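# Cap the marker and leave it on the table

## Task

Using the robot, seat the cap completely onto the marker; if the cap becomes fully seated at a moment when the robot is in contact with neither the marker nor the cap, this counts as failure. The capped marker must end up resting wholly on the table and stay capped without any robot support. At no time may the marker or cap enter the marked zones around either arm's base, whether on the table or lifted. Nothing may leave the table. Finally, open the grippers and move the arms away.

## Robot and tools

Robot: two six-joint arms, left_arm and right_arm, each with a parallel gripper. These names are labels only and do not match image sides. In the shared scene frame the origin sits on the table top midway between the arms, +x runs out over the table, +z is up, and left_arm stands on the +y side. Positions are in metres; orientation is a wxyz quaternion. A gripper's fingers extend along its own +z and close along its own y. The reported end_effector_position is the point between the finger pads, about 1 cm short of the tips. Printed hand positions may be somewhat wrong, especially when the arm is stretched far.

Tool execute_actions takes "actions", a list with zero or one item, and an optional boolean "pictures" (images are included by default).
- Empty list: no command; just returns the current state.
- Move: {"rows": [[...]], "steps": n}, where n is 1 to 15 (default 15) and each step is 1/30 s. Each row holds exactly 14 numbers covering both arms, even if only one moves: left_arm waist, shoulder, elbow, wrist pitch, wrist yaw, wrist roll, opening, then the same seven for right_arm. One row is used per step, and the final row repeats if there are fewer rows than steps. Joint values are absolute target angles in radians, on the same scale as the Joint positions line, not offsets. Stated ranges per arm: waist -2.880..2.880, shoulder 0.000..3.142, elbow 0.000..3.019, wrist pitch -1.693..1.571, wrist yaw -1.571..1.571, wrist roll -2.094..2.094. A true end stop may sit up to 0.019 rad beyond or inside the stated one. A target more than 0.019 rad outside a range, and farther out than the joint's current angle, makes the whole call refused, so nothing is sent. Targets past a real end get clipped there, and a "joint sent to its limit" line may appear, possibly about an earlier action. Opening is absolute, from -1 (closed) to +1 (fully open, pad gap 0.094 m).
- Wait: {"steps": n} with no rows, n up to 300; it returns once n steps have passed since the previous result, with your reply time counted in.

Motion limits: each step, a joint's target is held within a fixed lead of its measured angle (waist 0.264, shoulder 0.32, elbow 0.276, wrist pitch 0.33, wrist yaw 0.186, wrist roll 0.522 rad). If the targets would place the gripper more than 70 mm from where it is now, all of that arm's targets are scaled back, so large moves take several calls. While you are thinking or waiting, the arms continue toward the last row sent, until motion has nearly stopped or a step is HELD; after that, only a new action resumes travel or pressing. Fingers still opening or closing carry on moving.

Gripping: grip_measured reports finger opening on the same -1..1 scale as commands, each gripper with its own fixed error of up to about 1 mm. To hold something, command an opening below grip_measured: roughly 0.03 below for a firm grip, less for a gentler one. Pad force peaks around 50 to 62 N, less on thin parts under about 2 mm, with a brief spike at first contact.

Result lines: the state line gives each gripper's position and quaternion. Joint positions and Joint velocities list each arm's six joints (rad, rad/s) plus the pad gap (m, m/s). Joint torques follow the same joint order without the gripper; they are raw drive outputs with per-arm offset, scaling and noise, nonzero even in free air, so treat them only as rough contact hints. "joint command not followed" means a clearance check altered or blocked that arm's joint targets on some steps, while the rest of the row still ran. HELD marks steps where your row was partly or wholly not sent. MOTOR HOT appears from 85 °C; at 100 °C the arm and its gripper go limp until cooled (OVER-TEMPERATURE FAULT), so avoid holding loads for long, including while you deliberate.

Tool zoom_image: "camera" is one of cam_head_left, cam_head_right, cam_high, cam_low, cam_left_wrist, cam_right_wrist (all 504x504), and "region" is [x0, y0, x1, y1] in pixels from the top-left, at most 504 by 504. It returns a closer view of that camera's latest image.

Tool finished_scene: "scene" is the number of the current scene; it ends and grades it, permanently. Replying without any tool call also ends things, so always make a call.

Cautions: loose objects may occasionally be nudged by outside pushes. Keep the marker and cap outside the marked base zones at all times, and never let anything fall off the table. Avoid collisions or strong pressing between the arms, which can end the scene. Drops, slips, slams and hard shoves lower the result. The cap must go on through robot contact, then the marker must lie free on the table, released, with both grippers moved away. Smooth, efficient motion is preferred.

Each tool is called after "Request:" in YAML: its name, and indented under it one key for each argument.

## Session

Request:
execute_actions:
  actions: []

Scene clock: 0.00 s of 5100.00 s.
left_arm: end_effector_position=(+0.8114, +0.0841, +0.1335) grip_measured=+1.000 end_effector_quat_wxyz=(+0.509, +0.119, +0.834, -0.180) | right_arm: end_effector_position=(+0.3735, -0.3533, +0.2999) grip_measured=+1.000 end_effector_quat_wxyz=(+0.106, +0.159, +0.978, +0.087)
Joint positions: left_arm=[-0.287  2.237  1.837 -0.051  0.282 -0.064  0.094] | right_arm=[-0.061  1.068  1.179 -1.455 -0.158  0.252  0.094]
Joint velocities: left_arm=[-0.005  0.015 -0.027  0.007  0.007 -0.051  0.   ] | right_arm=[-0.015 -0.005 -0.017 -0.012  0.022  0.081  0.   ]
Joint torques (N m, as the arm reports them, + toward a larger angle): no reading
Motor temperatures (°C, as the motors report them): left_arm=[23 21 22 23 21 21] | right_arm=[21 23 22 23 25 25]

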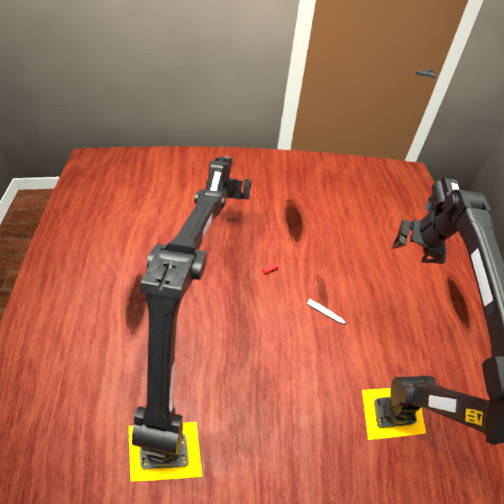

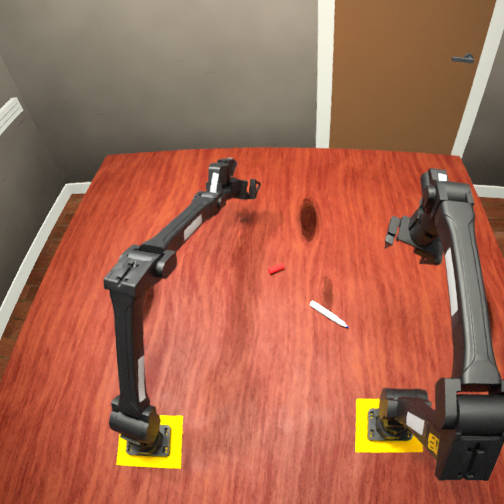

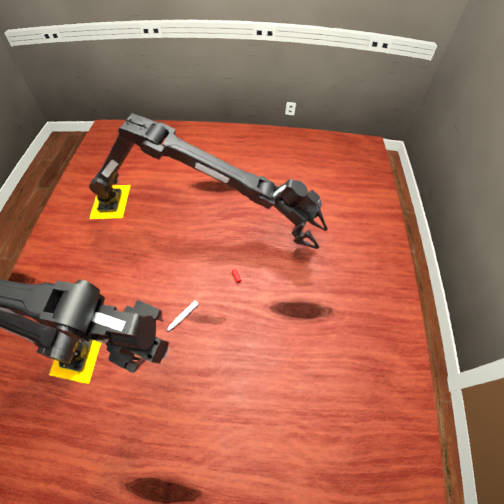

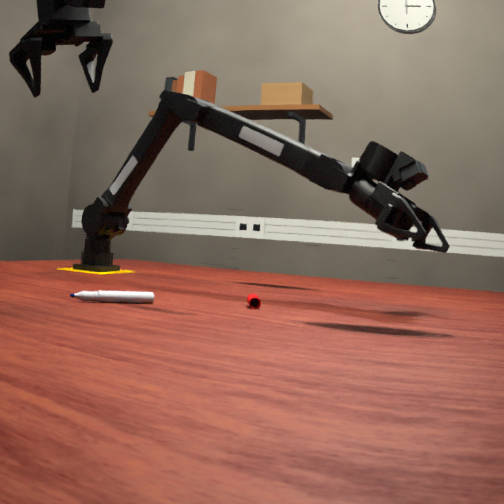

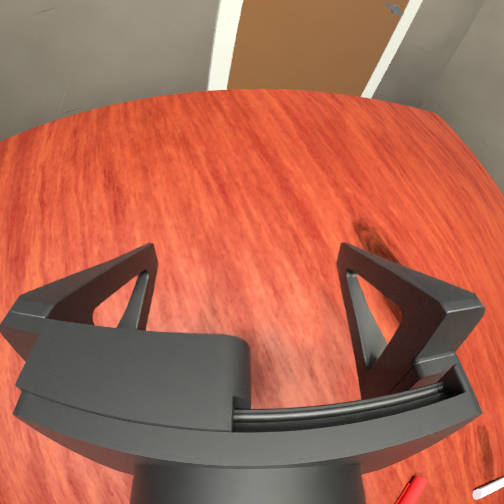

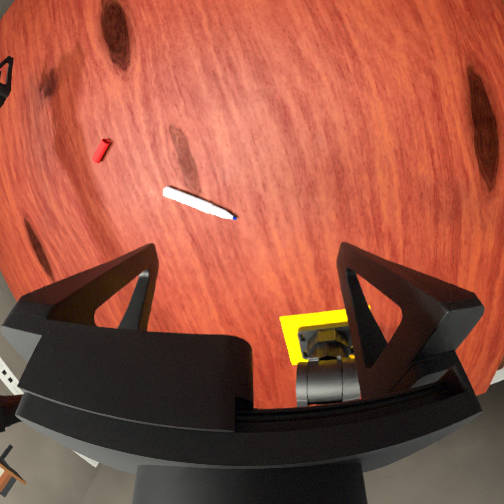

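Request:
execute_actions:
  actions:
    - {"rows":[[-0.287,1.5,1.3,-1.37,0,0,1,0.3,1.3,1.1,-1.37,0,0,1]],"steps":15}
  pictures: false

Request:
execute_actions:
  actions:
    - {"steps":60}

Scene clock: 24.27 s of 5100.00 s.
left_arm: end_effector_position=(+0.5127, +0.1827, +0.1629) grip_measured=+1.000 end_effector_quat_wxyz=(+0.191, +0.072, +0.979, -0.022) | right_arm: end_effector_position=(+0.3792, -0.2491, +0.1780) grip_measured=+1.000 end_effector_quat_wxyz=(-0.026, -0.131, +0.991, -0.003)
Joint positions: left_arm=[-0.288  1.62   1.315 -0.879  0.006 -0.026  0.094] | right_arm=[ 0.317  1.327  1.087 -1.382 -0.003  0.027  0.094]
Joint velocities: left_arm=[-0.015 -1.197 -0.051 -2.327 -0.095  0.066  0.   ] | right_arm=[-0.171 -0.093  0.007  0.042 -0.051 -0.125  0.   ]
Joint torques (N m, as the arm reports them, + toward a larger angle): left_arm=[ -0.15 -15.09   9.34   0.5   -0.07   0.08] | right_arm=[  0.26 -13.01  11.55   0.33   0.13  -0.01]
Motor temperatures (°C, as the motors report them): left_arm=[23 24 25 23 21 21] | right_arm=[21 23 26 23 25 25]
Steps of this call (steps 1 to 90: nothing new was sent; then 20.77 s passed at rest; steps 91 to 105: all 15 steps of this action). Readings (joint positions):
91: left_arm=[-0.288 2.220 1.814 -0.083 0.226 -0.059] | right_arm=[-0.047 1.075 1.176 -1.451 -0.113 0.234]
92: left_arm=[-0.288 2.181 1.757 -0.141 0.167 -0.054] | right_arm=[-0.020 1.085 1.173 -1.444 -0.077 0.214]
94: left_arm=[-0.288 2.092 1.632 -0.257 0.081 -0.047] | right_arm=[0.062 1.128 1.160 -1.429 -0.036 0.176]
98: left_arm=[-0.288 1.910 1.424 -0.472 0.024 -0.037] | right_arm=[0.249 1.249 1.123 -1.394 -0.006 0.095]
105: the state above

Scene clock: 26.27 s of 5100.00 s.
left_arm: end_effector_position=(+0.3893, +0.2046, +0.1853) grip_measured=+1.000 end_effector_quat_wxyz=(+0.000, +0.081, +0.997, -0.001) | right_arm: end_effector_position=(+0.3799, -0.2538, +0.1824) grip_measured=+1.000 end_effector_quat_wxyz=(-0.019, -0.132, +0.991, -0.002)
Joint positions: left_arm=[-0.288  1.51   1.295 -1.355  0.002 -0.009  0.094] | right_arm=[ 0.304  1.314  1.087 -1.381 -0.002  0.011  0.094]
Joint velocities: left_arm=[-0.005 -0.005  0.002  0.012 -0.095 -0.051  0.   ] | right_arm=[-0.015 -0.015  0.007  0.002 -0.037 -0.022  0.   ]
Joint torques (N m, as the arm reports them, + toward a larger angle): left_arm=[ -0.17 -12.44  10.16  -0.59  -0.07   0.08] | right_arm=[  0.77 -12.59  11.62   0.51   0.16   0.  ]
Motor temperatures (°C, as the motors report them): left_arm=[23 24 25 23 21 22] | right_arm=[21 23 26 23 25 25]
Steps of this call (steps 1 to 30: the robot went on to your last target; steps 31 to 60: nothing new was sent). Readings (joint positions):
1: left_arm=[-0.288 1.580 1.314 -0.968 0.004 -0.023] | right_arm=[0.312 1.323 1.087 -1.381 -0.002 0.024]
2: left_arm=[-0.288 1.542 1.314 -1.071 0.003 -0.020] | right_arm=[0.308 1.321 1.087 -1.381 -0.002 0.021]
4: left_arm=[-0.288 1.481 1.312 -1.250 0.003 -0.016] | right_arm=[0.304 1.316 1.087 -1.381 -0.002 0.018]
8: left_arm=[-0.288 1.449 1.310 -1.347 0.002 -0.012] | right_arm=[0.304 1.314 1.087 -1.381 -0.002 0.014]
60: the state above
All arms were judged still, so your last target was given up. Only a new action makes them travel on or press farther. Fingers that are still opening or closing keep moving.

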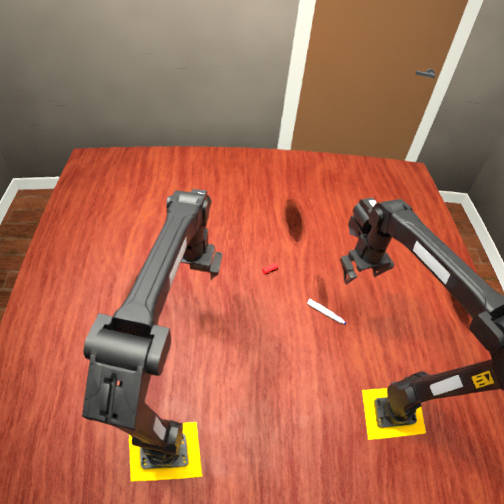

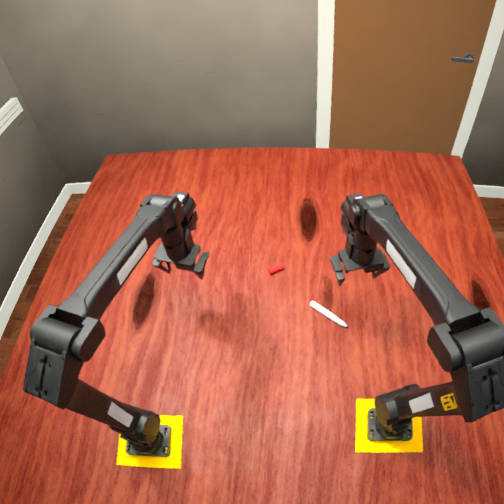

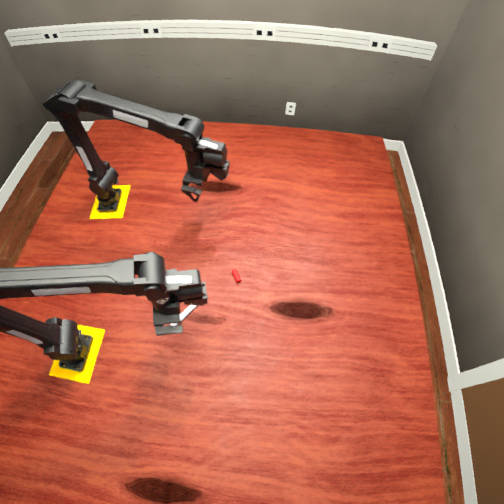

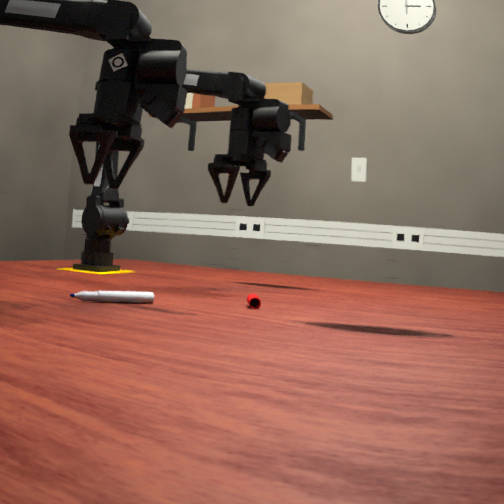

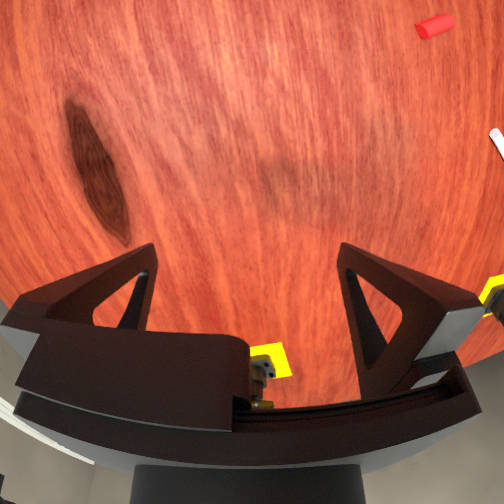

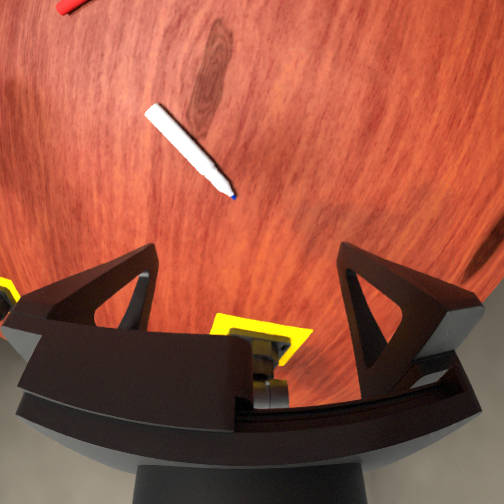

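Request:
execute_actions:
  actions:
    - {"rows":[[-0.288,1.5,1.3,-1.3,0,0,1,0.3,1.3,1.14,-1.37,0,0,1],[-0.288,1.5,1.3,-1.24,0,0,1,0.3,1.3,1.18,-1.37,0,0,1],[-0.288,1.5,1.3,-1.18,0,0,1,0.3,1.3,1.22,-1.37,0,0,1],[-0.288,1.5,1.3,-1.12,0,0,1,0.3,1.3,1.26,-1.37,0,0,1],[-0.288,1.5,1.3,-1.06,0,0,1,0.3,1.3,1.3,-1.37,0,0,1],[-0.288,1.5,1.3,-1.0,0,0,1,0.3,1.3,1.34,-1.37,0,0,1],[-0.288,1.5,1.3,-0.94,0,0,1,0.3,1.3,1.37,-1.37,0,0,1],[-0.288,1.5,1.3,-0.87,0,0,1,0.3,1.3,1.4,-1.37,0,0,1]],"steps":15}
  pictures: false

Request:
execute_actions:
  actions:
    - {"steps":20}
  pictures: false

Request:
execute_actions:
  actions:
    - {"rows":[[-0.33,1.5,1.27,-0.87,0,0,1,0.33,1.34,1.4,-1.37,0,0,1],[-0.37,1.5,1.24,-0.87,0,0,1,0.36,1.38,1.4,-1.37,0,0,1],[-0.41,1.5,1.21,-0.87,0,0,1,0.39,1.42,1.4,-1.37,0,0,1],[-0.45,1.5,1.18,-0.87,0,0,1,0.42,1.46,1.4,-1.37,0,0,1],[-0.49,1.5,1.15,-0.87,0,0,1,0.45,1.5,1.4,-1.37,0,0,1],[-0.53,1.5,1.12,-0.87,0,0,1,0.48,1.54,1.4,-1.37,0,0,1],[-0.56,1.5,1.09,-0.87,0,0,1,0.5,1.57,1.4,-1.37,0,0,1],[-0.588,1.5,1.05,-0.87,0,0,1,0.5,1.6,1.4,-1.37,0,0,1]],"steps":15}
  pictures: false

Request:
execute_actions:
  actions:
    - {"steps":20}

Scene clock: 79.20 s of 5100.00 s.
left_arm: end_effector_position=(+0.4970, +0.1859, +0.2113) grip_measured=+1.000 end_effector_quat_wxyz=(+0.228, +0.079, +0.970, -0.022) | right_arm: end_effector_position=(+0.4549, -0.2326, +0.3103) grip_measured=+1.000 end_effector_quat_wxyz=(+0.139, -0.131, +0.981, +0.021)
Joint positions: left_arm=[-0.288  1.509  1.295 -0.894  0.002 -0.009  0.094] | right_arm=[ 0.304  1.293  1.379 -1.375 -0.002  0.011  0.094]
Joint velocities: left_arm=[-0.015 -0.015  0.002  0.002  0.095 -0.037  0.   ] | right_arm=[-0.015 -0.054 -0.002 -0.017 -0.007  0.007  0.   ]
Joint torques (N m, as the arm reports them, + toward a larger angle): left_arm=[ -0.23 -13.3   11.05   1.75  -0.07   0.09] | right_arm=[  0.69 -10.49  12.99   0.76   0.04  -0.02]
Motor temperatures (°C, as the motors report them): left_arm=[23 23 25 23 21 22] | right_arm=[21 24 26 23 25 25]
Steps of this call (steps 1 to 90: nothing new was sent; then 49.43 s passed at rest; steps 91 to 105: all 15 steps of this action). Readings (joint positions):
91: left_arm=[-0.288 1.510 1.295 -1.349 0.002 -0.009] | right_arm=[0.304 1.314 1.087 -1.381 -0.002 0.011]
92: left_arm=[-0.288 1.510 1.295 -1.326 0.002 -0.009] | right_arm=[0.304 1.314 1.092 -1.381 -0.002 0.011]
94: left_arm=[-0.288 1.510 1.295 -1.240 0.002 -0.009] | right_arm=[0.304 1.314 1.123 -1.381 -0.002 0.011]
98: left_arm=[-0.288 1.510 1.295 -1.011 0.002 -0.009] | right_arm=[0.304 1.314 1.256 -1.381 -0.002 0.011]
105: the state above

Scene clock: 79.87 s of 5100.00 s.
left_arm: end_effector_position=(+0.4972, +0.1859, +0.2115) grip_measured=+1.000 end_effector_quat_wxyz=(+0.229, +0.079, +0.970, -0.022) | right_arm: end_effector_position=(+0.4549, -0.2326, +0.3103) grip_measured=+1.000 end_effector_quat_wxyz=(+0.139, -0.131, +0.981, +0.021)
Joint positions: left_arm=[-0.288  1.509  1.295 -0.893  0.002 -0.009  0.094] | right_arm=[ 0.304  1.293  1.379 -1.375 -0.002  0.011  0.094]
Joint velocities: left_arm=[ 0.015 -0.005  0.007  0.012  0.007  0.022  0.   ] | right_arm=[ 0.005 -0.005 -0.002 -0.012  0.037  0.051  0.   ]
Joint torques (N m, as the arm reports them, + toward a larger angle): left_arm=[ -0.29 -13.38  11.03   1.78  -0.06   0.09] | right_arm=[  0.55 -10.84  13.14   1.02   0.06  -0.05]
Motor temperatures (°C, as the motors report them): left_arm=[23 23 25 23 21 22] | right_arm=[21 24 26 23 25 25]
Steps of this call (steps 1 to 15: the robot went on to your last target; steps 16 to 20: nothing new was sent). Readings (joint positions):
1: left_arm=[-0.288 1.509 1.295 -0.893 0.002 -0.009] | right_arm=[0.304 1.293 1.379 -1.375 -0.002 0.011]
2: left_arm=[-0.288 1.509 1.295 -0.893 0.002 -0.009] | right_arm=[0.304 1.293 1.379 -1.375 -0.002 0.011]
4: left_arm=[-0.288 1.509 1.295 -0.893 0.002 -0.009] | right_arm=[0.304 1.293 1.379 -1.375 -0.002 0.011]
8: left_arm=[-0.288 1.509 1.295 -0.893 0.002 -0.009] | right_arm=[0.304 1.293 1.379 -1.375 -0.002 0.011]
20: the state above
All arms were judged still, so your last target was given up. Only a new action makes them travel on or press farther. Fingers that are still opening or closing keep moving.

Scene clock: 80.37 s of 5100.00 s.
left_arm: end_effector_position=(+0.3559, +0.0586, +0.0948) grip_measured=+1.000 end_effector_quat_wxyz=(+0.099, +0.245, +0.964, -0.028) | right_arm: end_effector_position=(+0.4530, -0.1300, +0.1581) grip_measured=+1.000 end_effector_quat_wxyz=(-0.034, -0.238, +0.971, -0.008)
Joint positions: left_arm=[-0.62   1.515  1.033 -0.882  0.004 -0.007  0.094] | right_arm=[ 0.518  1.644  1.379 -1.375 -0.     0.01   0.094]
Joint velocities: left_arm=[ 0.024  0.005 -0.022 -0.022 -0.022  0.022  0.   ] | right_arm=[-0.024  0.083 -0.027 -0.002 -0.007 -0.007  0.   ]
Joint torques (N m, as the arm reports them, + toward a larger angle): left_arm=[  2.34 -12.52  10.77   0.92  -0.1    0.06] | right_arm=[  0.19 -21.19  11.93   0.15   0.06  -0.01]
Motor temperatures (°C, as the motors report them): left_arm=[23 23 25 23 21 22] | right_arm=[21 24 26 23 25 25]
Steps of this call (steps 1 to 15: all 15 steps of this action). Readings (joint positions):
1: left_arm=[-0.290 1.509 1.292 -0.891 0.002 -0.009] | right_arm=[0.305 1.294 1.379 -1.375 -0.001 0.011]
2: left_arm=[-0.295 1.507 1.283 -0.887 -0.000 -0.009] | right_arm=[0.310 1.300 1.379 -1.375 -0.000 0.011]
4: left_arm=[-0.327 1.501 1.245 -0.883 -0.002 -0.009] | right_arm=[0.339 1.328 1.379 -1.375 0.001 0.011]
8: left_arm=[-0.457 1.499 1.142 -0.883 -0.002 -0.009] | right_arm=[0.436 1.450 1.379 -1.375 0.001 0.011]
15: the state above

Scene clock: 81.03 s of 5100.00 s.
left_arm: end_effector_position=(+0.3608, +0.0676, +0.0954) grip_measured=+1.000 end_effector_quat_wxyz=(+0.101, +0.234, +0.967, -0.026) | right_arm: end_effector_position=(+0.4548, -0.1358, +0.1724) grip_measured=+1.000 end_effector_quat_wxyz=(-0.018, -0.232, +0.973, -0.004)
Joint positions: left_arm=[-0.599  1.513  1.033 -0.882  0.002 -0.007  0.094] | right_arm=[ 0.505  1.612  1.379 -1.375 -0.     0.01   0.094]
Joint velocities: left_arm=[-0.015 -0.015  0.007 -0.002 -0.022 -0.022  0.   ] | right_arm=[ 0.005  0.015 -0.012 -0.002 -0.051 -0.007  0.   ]
Joint torques (N m, as the arm reports them, + toward a larger angle): left_arm=[  0.66 -12.31  10.81   0.93  -0.05   0.06] | right_arm=[  0.49 -17.14  12.28   0.17   0.06  -0.01]
Motor temperatures (°C, as the motors report them): left_arm=[23 23 25 23 21 22] | right_arm=[21 24 26 23 25 25]
Steps of this call (steps 1 to 20: the robot went on to your last target). Readings (joint positions):
1: left_arm=[-0.617 1.514 1.033 -0.882 0.003 -0.007] | right_arm=[0.516 1.645 1.379 -1.375 -0.000 0.010]
2: left_arm=[-0.613 1.513 1.033 -0.882 0.003 -0.007] | right_arm=[0.513 1.642 1.379 -1.375 -0.000 0.010]
4: left_arm=[-0.605 1.513 1.033 -0.882 0.002 -0.007] | right_arm=[0.509 1.632 1.379 -1.375 -0.000 0.010]
8: left_arm=[-0.599 1.513 1.033 -0.882 0.002 -0.007] | right_arm=[0.505 1.614 1.379 -1.375 -0.000 0.010]
20: the state above

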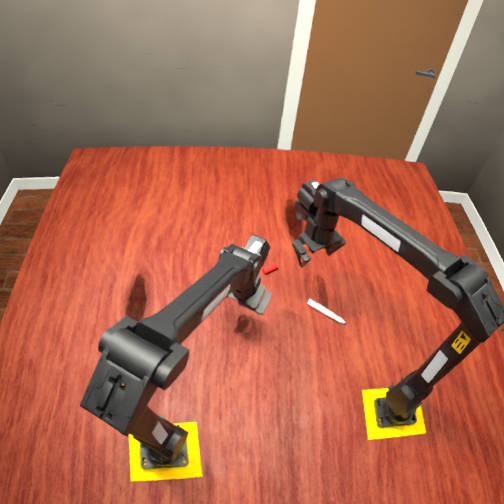

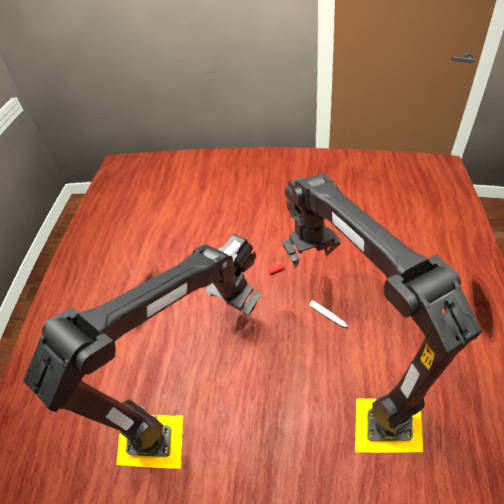

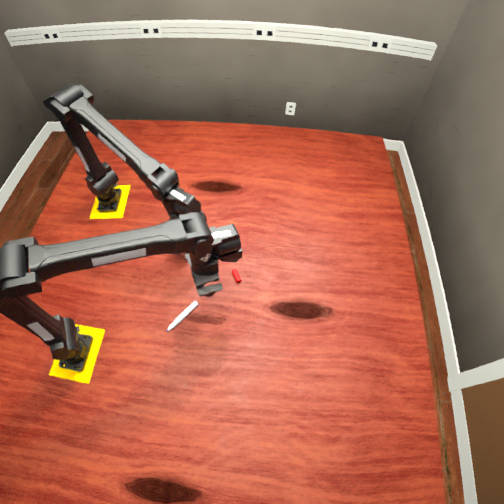

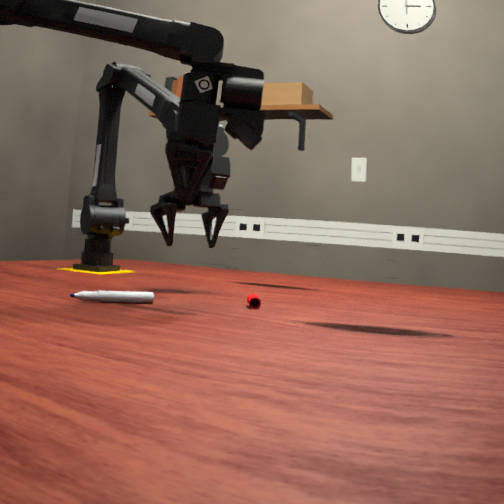

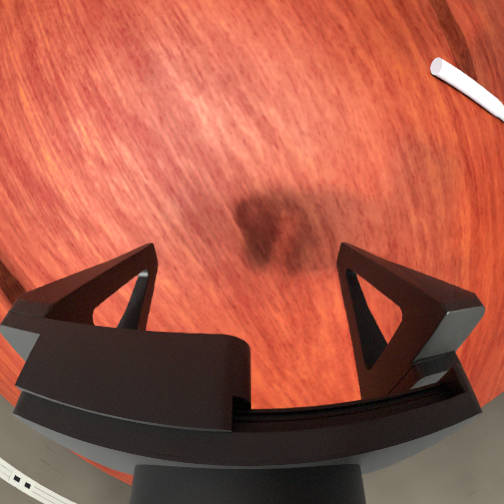

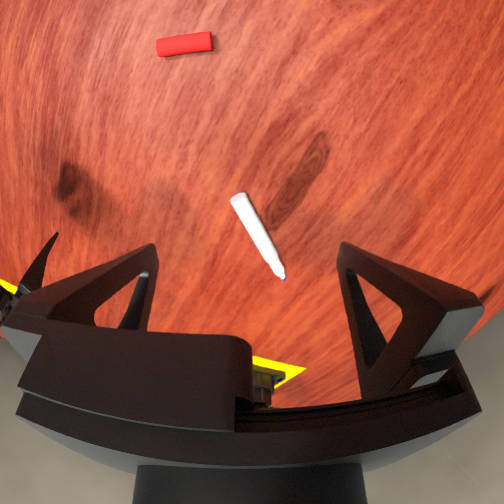

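Request:
execute_actions:
  actions:
    - {"rows":[[-0.56,1.5,1.06,-0.89,0,-0.1,1,0.505,1.62,1.42,-1.37,0,-0.1,1],[-0.52,1.5,1.07,-0.91,0,-0.2,1,0.51,1.65,1.45,-1.37,0,-0.2,1],[-0.47,1.5,1.08,-0.93,0,-0.3,1,0.515,1.68,1.48,-1.37,0,-0.32,1],[-0.42,1.5,1.09,-0.96,0,-0.42,1,0.52,1.71,1.51,-1.36,0,-0.44,1],[-0.37,1.5,1.1,-0.99,0,-0.54,1,0.53,1.74,1.54,-1.36,0,-0.56,1],[-0.32,1.5,1.11,-1.02,0,-0.66,1,0.54,1.77,1.57,-1.36,0,-0.68,1],[-0.27,1.5,1.12,-1.05,0,-0.78,1,0.55,1.8,1.6,-1.35,0,-0.8,1],[-0.22,1.5,1.13,-1.08,0,-0.9,1,0.56,1.83,1.63,-1.35,0,-0.92,1],[-0.17,1.5,1.14,-1.11,0,-1.02,1,0.57,1.86,1.66,-1.35,0,-1.04,1],[-0.12,1.5,1.15,-1.14,0,-1.14,1,0.58,1.89,1.69,-1.34,0,-1.16,1],[-0.08,1.5,1.16,-1.17,0,-1.26,1,0.59,1.92,1.72,-1.34,0,-1.28,1],[-0.05,1.5,1.17,-1.2,0,-1.38,1,0.6,1.95,1.75,-1.33,0,-1.38,1],[-0.03,1.5,1.18,-1.23,0,-1.5,1,0.605,1.98,1.775,-1.33,0,-1.47,1],[-0.01,1.5,1.19,-1.25,0,-1.6,1,0.61,2.005,1.8,-1.325,0,-1.55,1],[0,1.5,1.2,-1.27,0,-1.7,1,0.61,2.025,1.815,-1.32,0,-1.6,1]],"steps":15}
  pictures: false

Request:
execute_actions:
  actions:
    - {"steps":25}

Scene clock: 140.37 s of 5100.00 s.
left_arm: end_effector_position=(+0.3706, +0.3104, +0.1199) grip_measured=+1.000 end_effector_quat_wxyz=(-0.009, -0.496, +0.868, +0.004) | right_arm: end_effector_position=(+0.5493, -0.0237, +0.1308) grip_measured=+1.000 end_effector_quat_wxyz=(-0.010, +0.772, -0.636, +0.003)
Joint positions: left_arm=[-0.043  1.513  1.119 -1.196  0.    -0.966  0.094] | right_arm=[ 0.598  1.956  1.746 -1.34  -0.    -1.193  0.094]
Joint velocities: left_arm=[ 1.255  0.005  0.515 -0.916 -0.066 -2.791  0.   ] | right_arm=[ 0.298  0.864  0.603  0.149  0.051 -2.689  0.   ]
Joint torques (N m, as the arm reports them, + toward a larger angle): left_arm=[ -3.31 -11.97  13.81  -0.25   0.06  -0.04] | right_arm=[  0.55 -19.76  13.63   0.46  -0.01   0.03]
Motor temperatures (°C, as the motors report them): left_arm=[23 23 26 23 21 22] | right_arm=[21 25 27 23 25 25]
Steps of this call (steps 1 to 15: the robot went on to your last target; steps 16 to 90: nothing new was sent; then 55.83 s passed at rest; steps 91 to 105: all 15 steps of this action). Readings (joint positions):
91: left_arm=[-0.597 1.513 1.033 -0.882 0.002 -0.020] | right_arm=[0.505 1.612 1.379 -1.375 -0.000 -0.007]
92: left_arm=[-0.592 1.513 1.033 -0.885 0.002 -0.050] | right_arm=[0.505 1.613 1.382 -1.375 -0.000 -0.040]
94: left_arm=[-0.555 1.513 1.034 -0.907 0.004 -0.150] | right_arm=[0.506 1.631 1.410 -1.375 -0.000 -0.154]
98: left_arm=[-0.393 1.513 1.042 -0.984 0.004 -0.406] | right_arm=[0.521 1.732 1.545 -1.370 -0.000 -0.502]
105: the state above

Scene clock: 141.20 s of 5100.00 s.
left_arm: end_effector_position=(+0.3696, +0.3326, +0.1371) grip_measured=+1.000 end_effector_quat_wxyz=(+0.010, +0.787, -0.616, -0.012) | right_arm: end_effector_position=(+0.5524, -0.0086, +0.0927) grip_measured=+1.000 end_effector_quat_wxyz=(+0.009, +0.886, -0.464, -0.005)
Joint positions: left_arm=[ 0.009  1.507  1.16  -1.255 -0.002 -1.688  0.094] | right_arm=[ 0.616  2.038  1.774 -1.327 -0.    -1.588  0.094]
Joint velocities: left_arm=[-0.005 -0.005 -0.002  0.012  0.051 -0.022  0.   ] | right_arm=[-0.024 -0.005  0.002 -0.017 -0.051 -0.037  0.   ]
Joint torques (N m, as the arm reports them, + toward a larger angle): left_arm=[ -1.07 -11.59  12.95  -0.74   0.01  -0.15] | right_arm=[  0.04 -23.44  14.31   0.15  -0.06   0.  ]
Motor temperatures (°C, as the motors report them): left_arm=[23 23 26 23 21 22] | right_arm=[21 25 28 23 25 25]
Steps of this call (steps 1 to 25: the robot went on to your last target). Readings (joint positions):
1: left_arm=[-0.006 1.513 1.135 -1.220 -0.002 -1.066] | right_arm=[0.607 1.982 1.762 -1.333 -0.000 -1.273]
2: left_arm=[0.020 1.512 1.147 -1.234 -0.004 -1.166] | right_arm=[0.614 2.002 1.769 -1.329 -0.000 -1.336]
4: left_arm=[0.038 1.509 1.159 -1.246 -0.004 -1.352] | right_arm=[0.623 2.028 1.769 -1.327 -0.000 -1.428]
8: left_arm=[0.021 1.507 1.160 -1.254 -0.002 -1.553] | right_arm=[0.621 2.038 1.770 -1.327 -0.000 -1.524]
25: the state above

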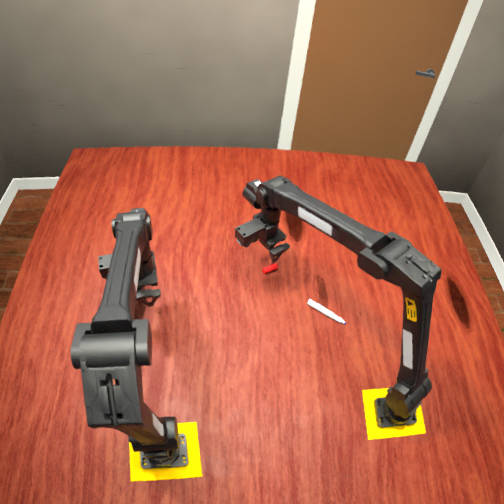

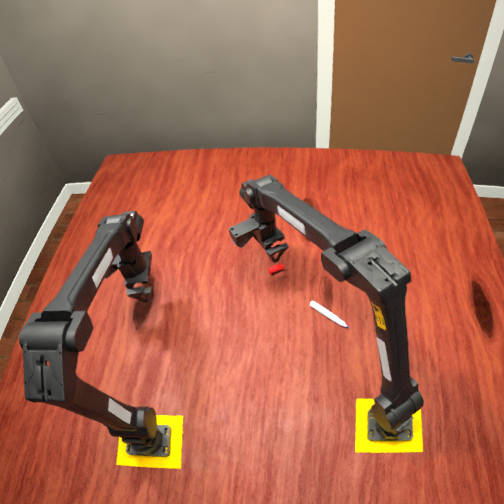

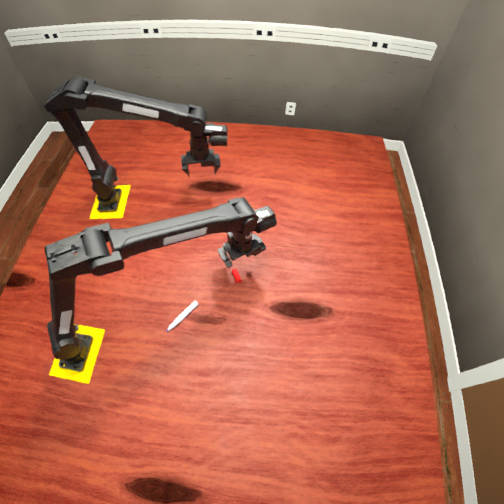

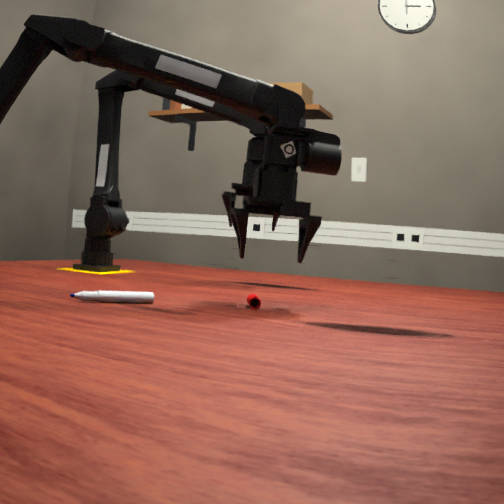

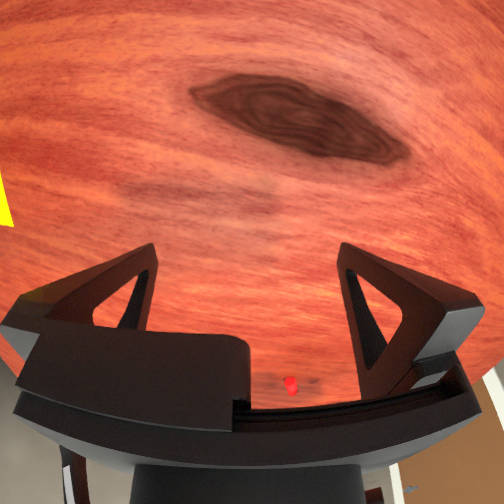

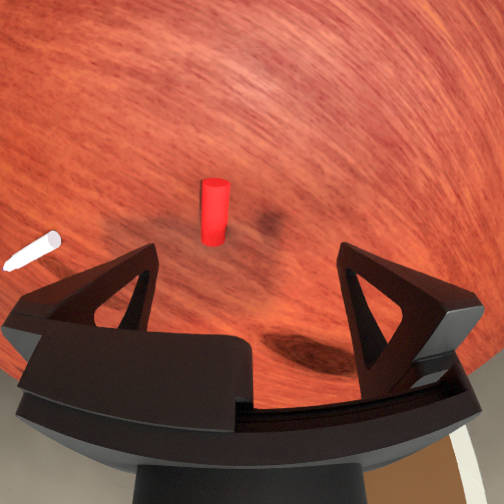

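Request:
execute_actions:
  actions:
    - {"rows":[[0,1.5,1.2,-1.27,0,-1.7,1,0.612,2.022,1.78,-1.3,0,-1.58,0.8],[0,1.5,1.2,-1.27,0,-1.7,1,0.612,2.02,1.76,-1.28,0,-1.57,0.6],[0,1.5,1.2,-1.27,0,-1.7,1,0.612,2.018,1.74,-1.26,0,-1.56,0.5],[0,1.5,1.2,-1.27,0,-1.7,1,0.612,2.016,1.72,-1.24,0,-1.55,0.4],[0,1.5,1.2,-1.27,0,-1.7,1,0.612,2.014,1.7,-1.22,0,-1.54,0.3],[0,1.5,1.2,-1.27,0,-1.7,1,0.612,2.012,1.68,-1.2,0,-1.53,0.2],[0,1.5,1.2,-1.27,0,-1.7,1,0.612,2.01,1.66,-1.18,0,-1.52,0.2],[0,1.5,1.2,-1.27,0,-1.7,1,0.612,2.008,1.64,-1.16,0,-1.51,0.2],[0,1.5,1.2,-1.27,0,-1.7,1,0.612,2.006,1.625,-1.145,0,-1.5,0.2],[0,1.5,1.2,-1.27,0,-1.7,1,0.612,2.005,1.61,-1.135,0,-1.5,0.2]],"steps":15}
  pictures: false

Request:
execute_actions:
  actions:
    - {"steps":15}

Scene clock: 158.87 s of 5100.00 s.
left_arm: end_effector_position=(+0.3696, +0.3326, +0.1371) grip_measured=+1.000 end_effector_quat_wxyz=(+0.010, +0.788, -0.615, -0.012) | right_arm: end_effector_position=(+0.5350, -0.0201, +0.0408) grip_measured=+0.202 end_effector_quat_wxyz=(+0.002, +0.869, -0.494, -0.001)
Joint positions: left_arm=[ 0.009  1.507  1.16  -1.255 -0.002 -1.691  0.094] | right_arm=[ 0.616  2.022  1.603 -1.157 -0.    -1.52   0.056]
Joint velocities: left_arm=[-0.005 -0.005 -0.007 -0.022  0.037 -0.037  0.   ] | right_arm=[-0.015 -0.005  0.012  0.051 -0.007  0.051 -0.001]
Joint torques (N m, as the arm reports them, + toward a larger angle): left_arm=[ -1.1  -11.53  12.98  -0.75   0.01  -0.14] | right_arm=[  0.06 -23.7   10.38   0.37  -0.02   0.18]
Motor temperatures (°C, as the motors report them): left_arm=[23 23 27 23 21 22] | right_arm=[21 26 29 23 25 25]
Steps of this call (steps 1 to 30: the robot went on to your last target; steps 31 to 90: nothing new was sent; then 14.17 s passed at rest; steps 91 to 105: all 15 steps of this action). Readings (joint positions):
91: left_arm=[0.009 1.507 1.160 -1.255 -0.002 -1.691] | right_arm=[0.616 2.038 1.774 -1.325 -0.000 -1.589]
92: left_arm=[0.009 1.507 1.160 -1.255 -0.002 -1.691] | right_arm=[0.616 2.037 1.772 -1.317 -0.000 -1.588]
94: left_arm=[0.009 1.507 1.160 -1.255 -0.002 -1.691] | right_arm=[0.616 2.033 1.755 -1.285 -0.000 -1.580]
98: left_arm=[0.009 1.507 1.160 -1.255 -0.002 -1.691] | right_arm=[0.616 2.022 1.681 -1.210 -0.000 -1.553]
105: the state above

Scene clock: 159.37 s of 5100.00 s.
left_arm: end_effector_position=(+0.3696, +0.3326, +0.1371) grip_measured=+1.000 end_effector_quat_wxyz=(+0.010, +0.788, -0.615, -0.012) | right_arm: end_effector_position=(+0.5364, -0.0192, +0.0412) grip_measured=+0.202 end_effector_quat_wxyz=(-0.001, +0.867, -0.498, +0.000)
Joint positions: left_arm=[ 0.009  1.507  1.16  -1.255 -0.002 -1.691  0.094] | right_arm=[ 0.616  2.021  1.603 -1.151 -0.    -1.511  0.056]
Joint velocities: left_arm=[ 0.005 -0.034  0.007 -0.007  0.037  0.037  0.   ] | right_arm=[ 0.005 -0.005  0.002  0.002 -0.066  0.022 -0.   ]
Joint torques (N m, as the arm reports them, + toward a larger angle): left_arm=[ -1.08 -11.54  12.98  -0.75   0.01  -0.14] | right_arm=[  0.8  -22.53  10.12   0.67  -0.03   0.16]
Motor temperatures (°C, as the motors report them): left_arm=[23 23 27 23 21 22] | right_arm=[21 26 29 23 25 25]
Steps of this call (steps 1 to 15: the robot went on to your last target). Readings (joint positions):
1: left_arm=[0.009 1.507 1.160 -1.255 -0.002 -1.691] | right_arm=[0.616 2.021 1.603 -1.155 -0.000 -1.518]
2: left_arm=[0.009 1.507 1.160 -1.255 -0.002 -1.691] | right_arm=[0.616 2.021 1.603 -1.152 -0.000 -1.517]
4: left_arm=[0.009 1.507 1.160 -1.255 -0.002 -1.691] | right_arm=[0.616 2.021 1.603 -1.151 -0.000 -1.515]
8: left_arm=[0.009 1.507 1.160 -1.255 -0.002 -1.691] | right_arm=[0.616 2.021 1.603 -1.151 -0.000 -1.513]
15: the state above
All arms were judged still, so your last target was given up. Only a new action makes them travel on or press farther. Fingers that are still opening or closing keep moving.

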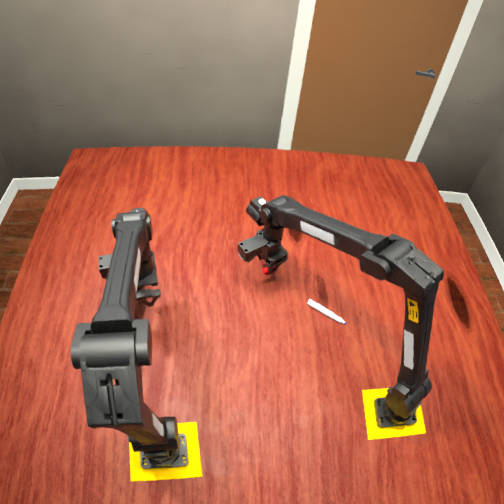

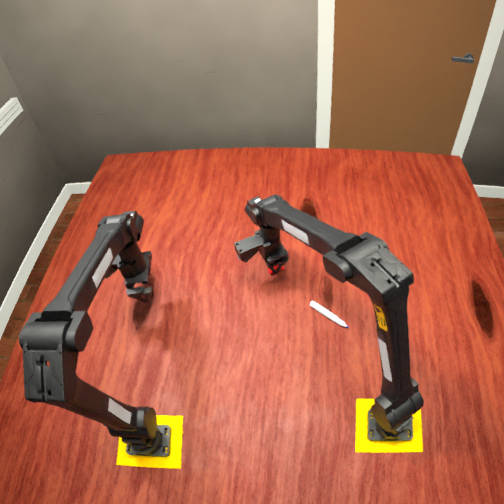

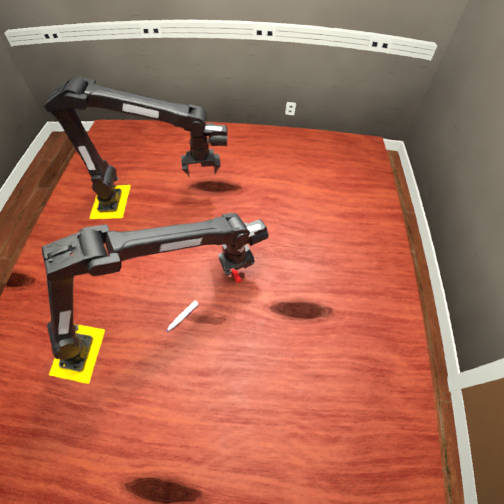

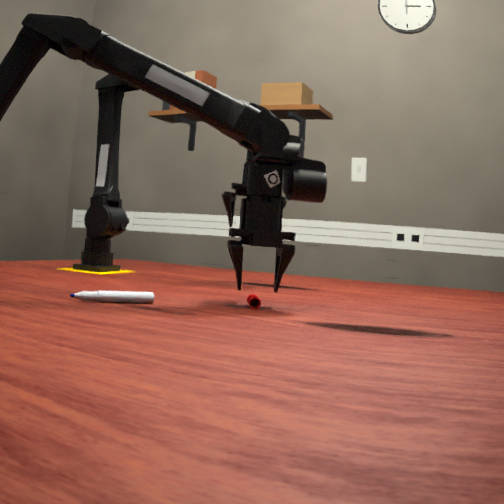

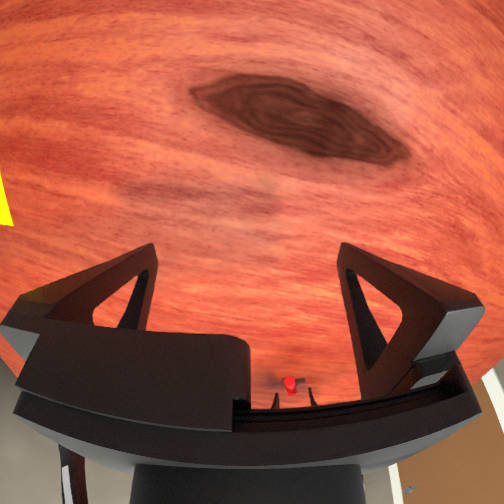

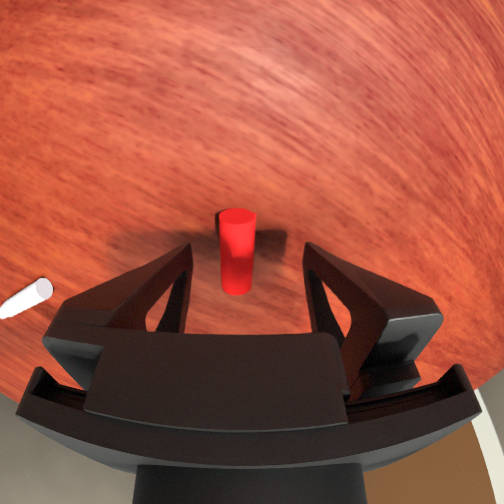

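Request:
execute_actions:
  actions:
    - {"rows":[[0,1.5,1.2,-1.27,0,-1.7,1,0.612,2.009,1.6,-1.125,0,-1.5,0.2],[0,1.5,1.2,-1.27,0,-1.7,1,0.612,2.013,1.592,-1.115,0,-1.5,0.2],[0,1.5,1.2,-1.27,0,-1.7,1,0.612,2.017,1.584,-1.105,0,-1.5,0.1],[0,1.5,1.2,-1.27,0,-1.7,1,0.612,2.02,1.576,-1.095,0,-1.5,0.1],[0,1.5,1.2,-1.27,0,-1.7,1,0.612,2.023,1.568,-1.083,0,-1.5,0],[0,1.5,1.2,-1.27,0,-1.7,1,0.612,2.027,1.56,-1.07,0,-1.5,0]],"steps":15}

Scene clock: 172.23 s of 5100.00 s.
left_arm: end_effector_position=(+0.3696, +0.3326, +0.1371) grip_measured=+1.000 end_effector_quat_wxyz=(+0.010, +0.788, -0.615, -0.012) | right_arm: end_effector_position=(+0.5351, -0.0201, +0.0264) grip_measured=+0.002 end_effector_quat_wxyz=(-0.011, +0.867, -0.498, +0.005)
Joint positions: left_arm=[ 0.009  1.507  1.16  -1.255 -0.002 -1.691  0.094] | right_arm=[ 0.616  2.021  1.56  -1.086 -0.    -1.511  0.047]
Joint velocities: left_arm=[ 0.005 -0.005 -0.007 -0.022  0.007  0.007  0.   ] | right_arm=[-0.005 -0.015 -0.012 -0.007 -0.051  0.037  0.   ]
Joint torques (N m, as the arm reports them, + toward a larger angle): left_arm=[ -1.12 -11.55  13.    -0.75   0.01  -0.14] | right_arm=[  0.29 -21.27   9.4    0.73   0.03   0.13]
Motor temperatures (°C, as the motors report them): left_arm=[23 23 27 23 21 22] | right_arm=[21 26 28 23 25 25]
Steps of this call (steps 1 to 90: nothing new was sent; then 9.37 s passed at rest; steps 91 to 105: all 15 steps of this action). Readings (joint positions):
91: left_arm=[0.009 1.507 1.160 -1.255 -0.002 -1.691] | right_arm=[0.616 2.021 1.603 -1.149 -0.000 -1.511]
92: left_arm=[0.009 1.507 1.160 -1.255 -0.002 -1.691] | right_arm=[0.616 2.021 1.602 -1.144 -0.000 -1.511]
94: left_arm=[0.009 1.507 1.160 -1.255 -0.002 -1.691] | right_arm=[0.616 2.021 1.595 -1.126 -0.000 -1.511]
98: left_arm=[0.009 1.507 1.160 -1.255 -0.002 -1.691] | right_arm=[0.616 2.021 1.567 -1.092 -0.000 -1.511]
105: the state above

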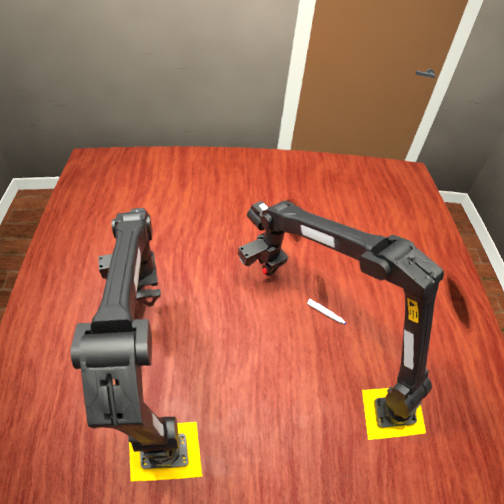

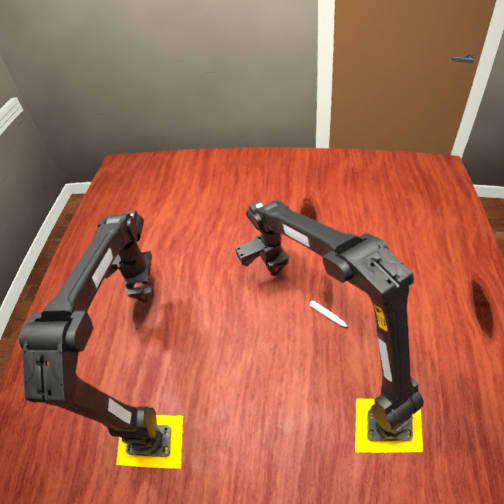

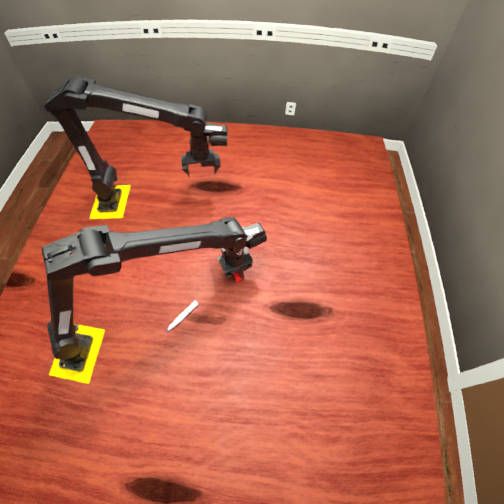

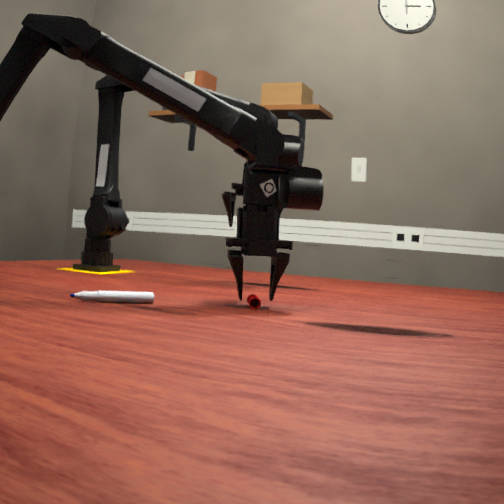

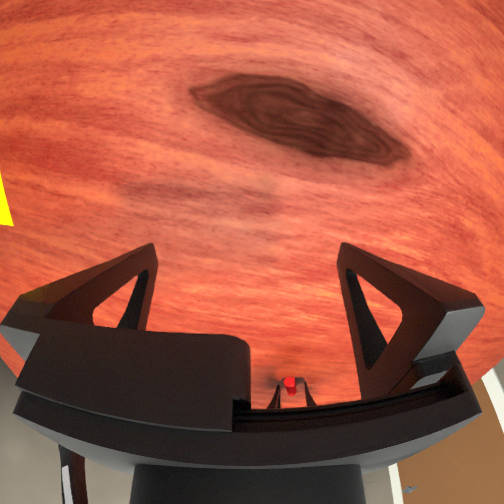

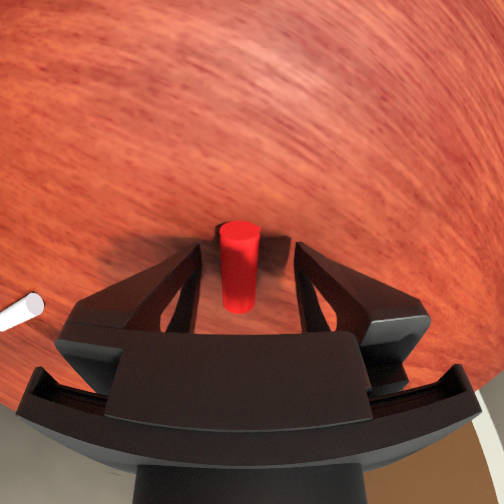

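Request:
execute_actions:
  actions:
    - {"rows":[[0,1.5,1.2,-1.27,0,-1.7,1,0.606,2.034,1.557,-1.07,0,-1.5,0],[0,1.5,1.2,-1.27,0,-1.7,1,0.6,2.04,1.555,-1.07,0,-1.5,0],[0,1.5,1.2,-1.27,0,-1.7,1,0.597,2.046,1.553,-1.07,0,-1.5,0]],"steps":15}

Request:
zoom_image:
  camera: "cam_low"
  region: [200,240,320,330]

Scene clock: 187.23 s of 5100.00 s.
left_arm: end_effector_position=(+0.3696, +0.3326, +0.1371) grip_measured=+1.000 end_effector_quat_wxyz=(+0.010, +0.788, -0.615, -0.012) | right_arm: end_effector_position=(+0.5395, -0.0270, +0.0264) grip_measured=+0.002 end_effector_quat_wxyz=(-0.011, +0.864, -0.504, +0.005)
Joint positions: left_arm=[ 0.009  1.507  1.16  -1.255 -0.002 -1.691  0.094] | right_arm=[ 0.602  2.021  1.56  -1.086 -0.    -1.511  0.047]
Joint velocities: left_arm=[-0.015  0.005 -0.002  0.017  0.022 -0.037  0.   ] | right_arm=[-0.015 -0.015  0.007  0.002 -0.037  0.007  0.   ]
Joint torques (N m, as the arm reports them, + toward a larger angle): left_arm=[ -1.06 -11.5   13.    -0.76   0.01  -0.14] | right_arm=[  1.08 -19.78   8.68   0.65  -0.04   0.18]
Motor temperatures (°C, as the motors report them): left_arm=[23 23 27 23 21 22] | right_arm=[21 26 27 23 25 25]
Steps of this call (steps 1 to 15: the robot went on to your last target; steps 16 to 90: nothing new was sent; then 11.50 s passed at rest; steps 91 to 105: all 15 steps of this action). Readings (joint positions):
91: left_arm=[0.009 1.507 1.160 -1.255 -0.002 -1.691] | right_arm=[0.616 2.021 1.560 -1.086 -0.000 -1.511]
92: left_arm=[0.009 1.507 1.160 -1.255 -0.002 -1.691] | right_arm=[0.615 2.021 1.560 -1.086 -0.000 -1.511]
94: left_arm=[0.009 1.507 1.160 -1.255 -0.002 -1.691] | right_arm=[0.613 2.021 1.560 -1.086 -0.000 -1.511]
98: left_arm=[0.009 1.507 1.160 -1.255 -0.002 -1.691] | right_arm=[0.606 2.021 1.560 -1.086 -0.000 -1.511]
105: the state above

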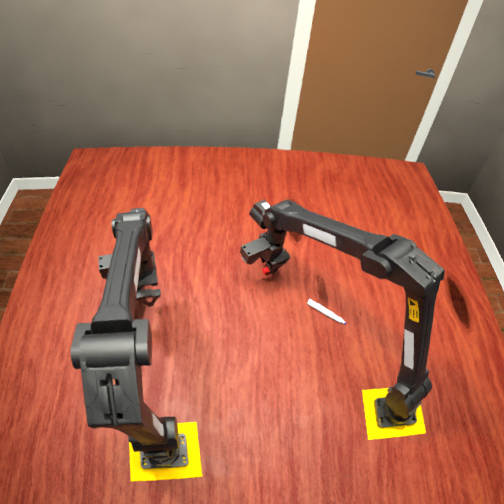

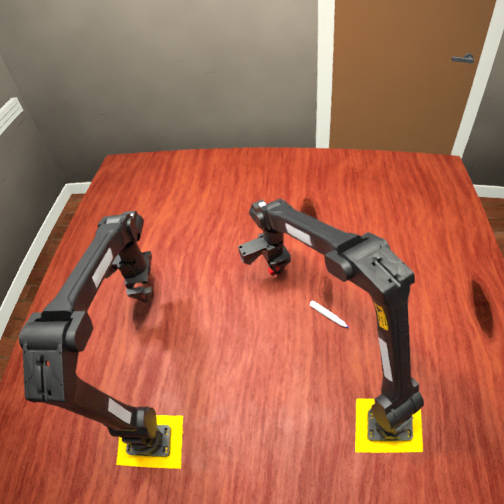

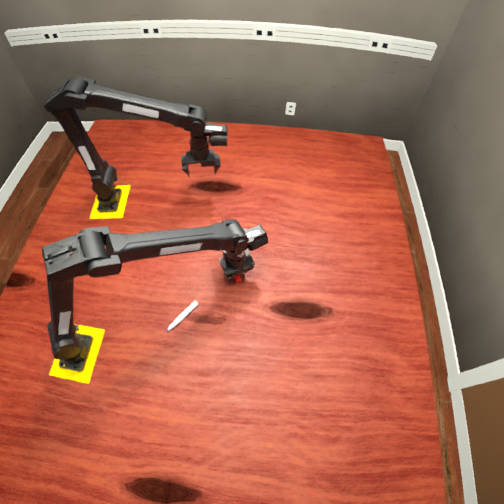

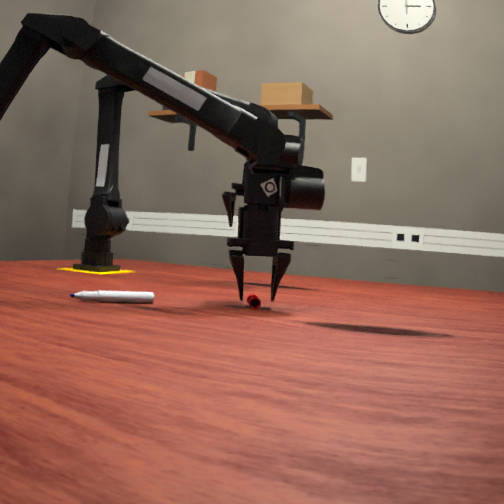

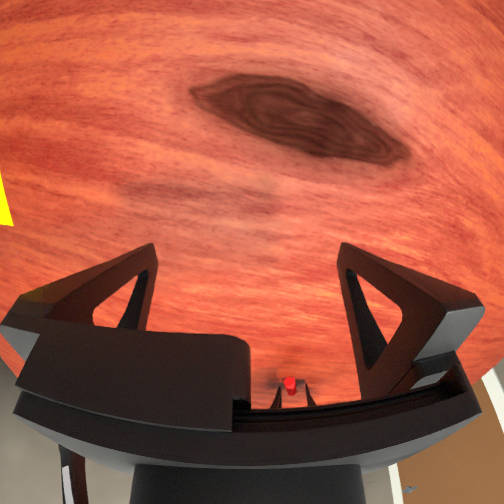

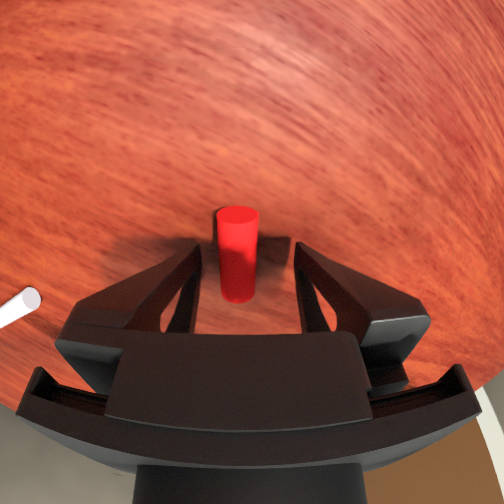

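Region (200, 240, 320, 330) of cam_low's 504x504 image, scaled by 4.200, with more detail than that image has; it fills the top 378 rows of this view, and the rest is white.

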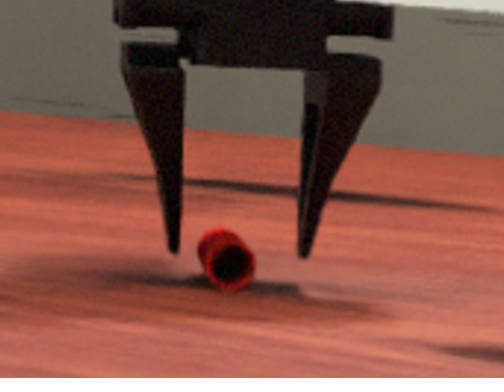

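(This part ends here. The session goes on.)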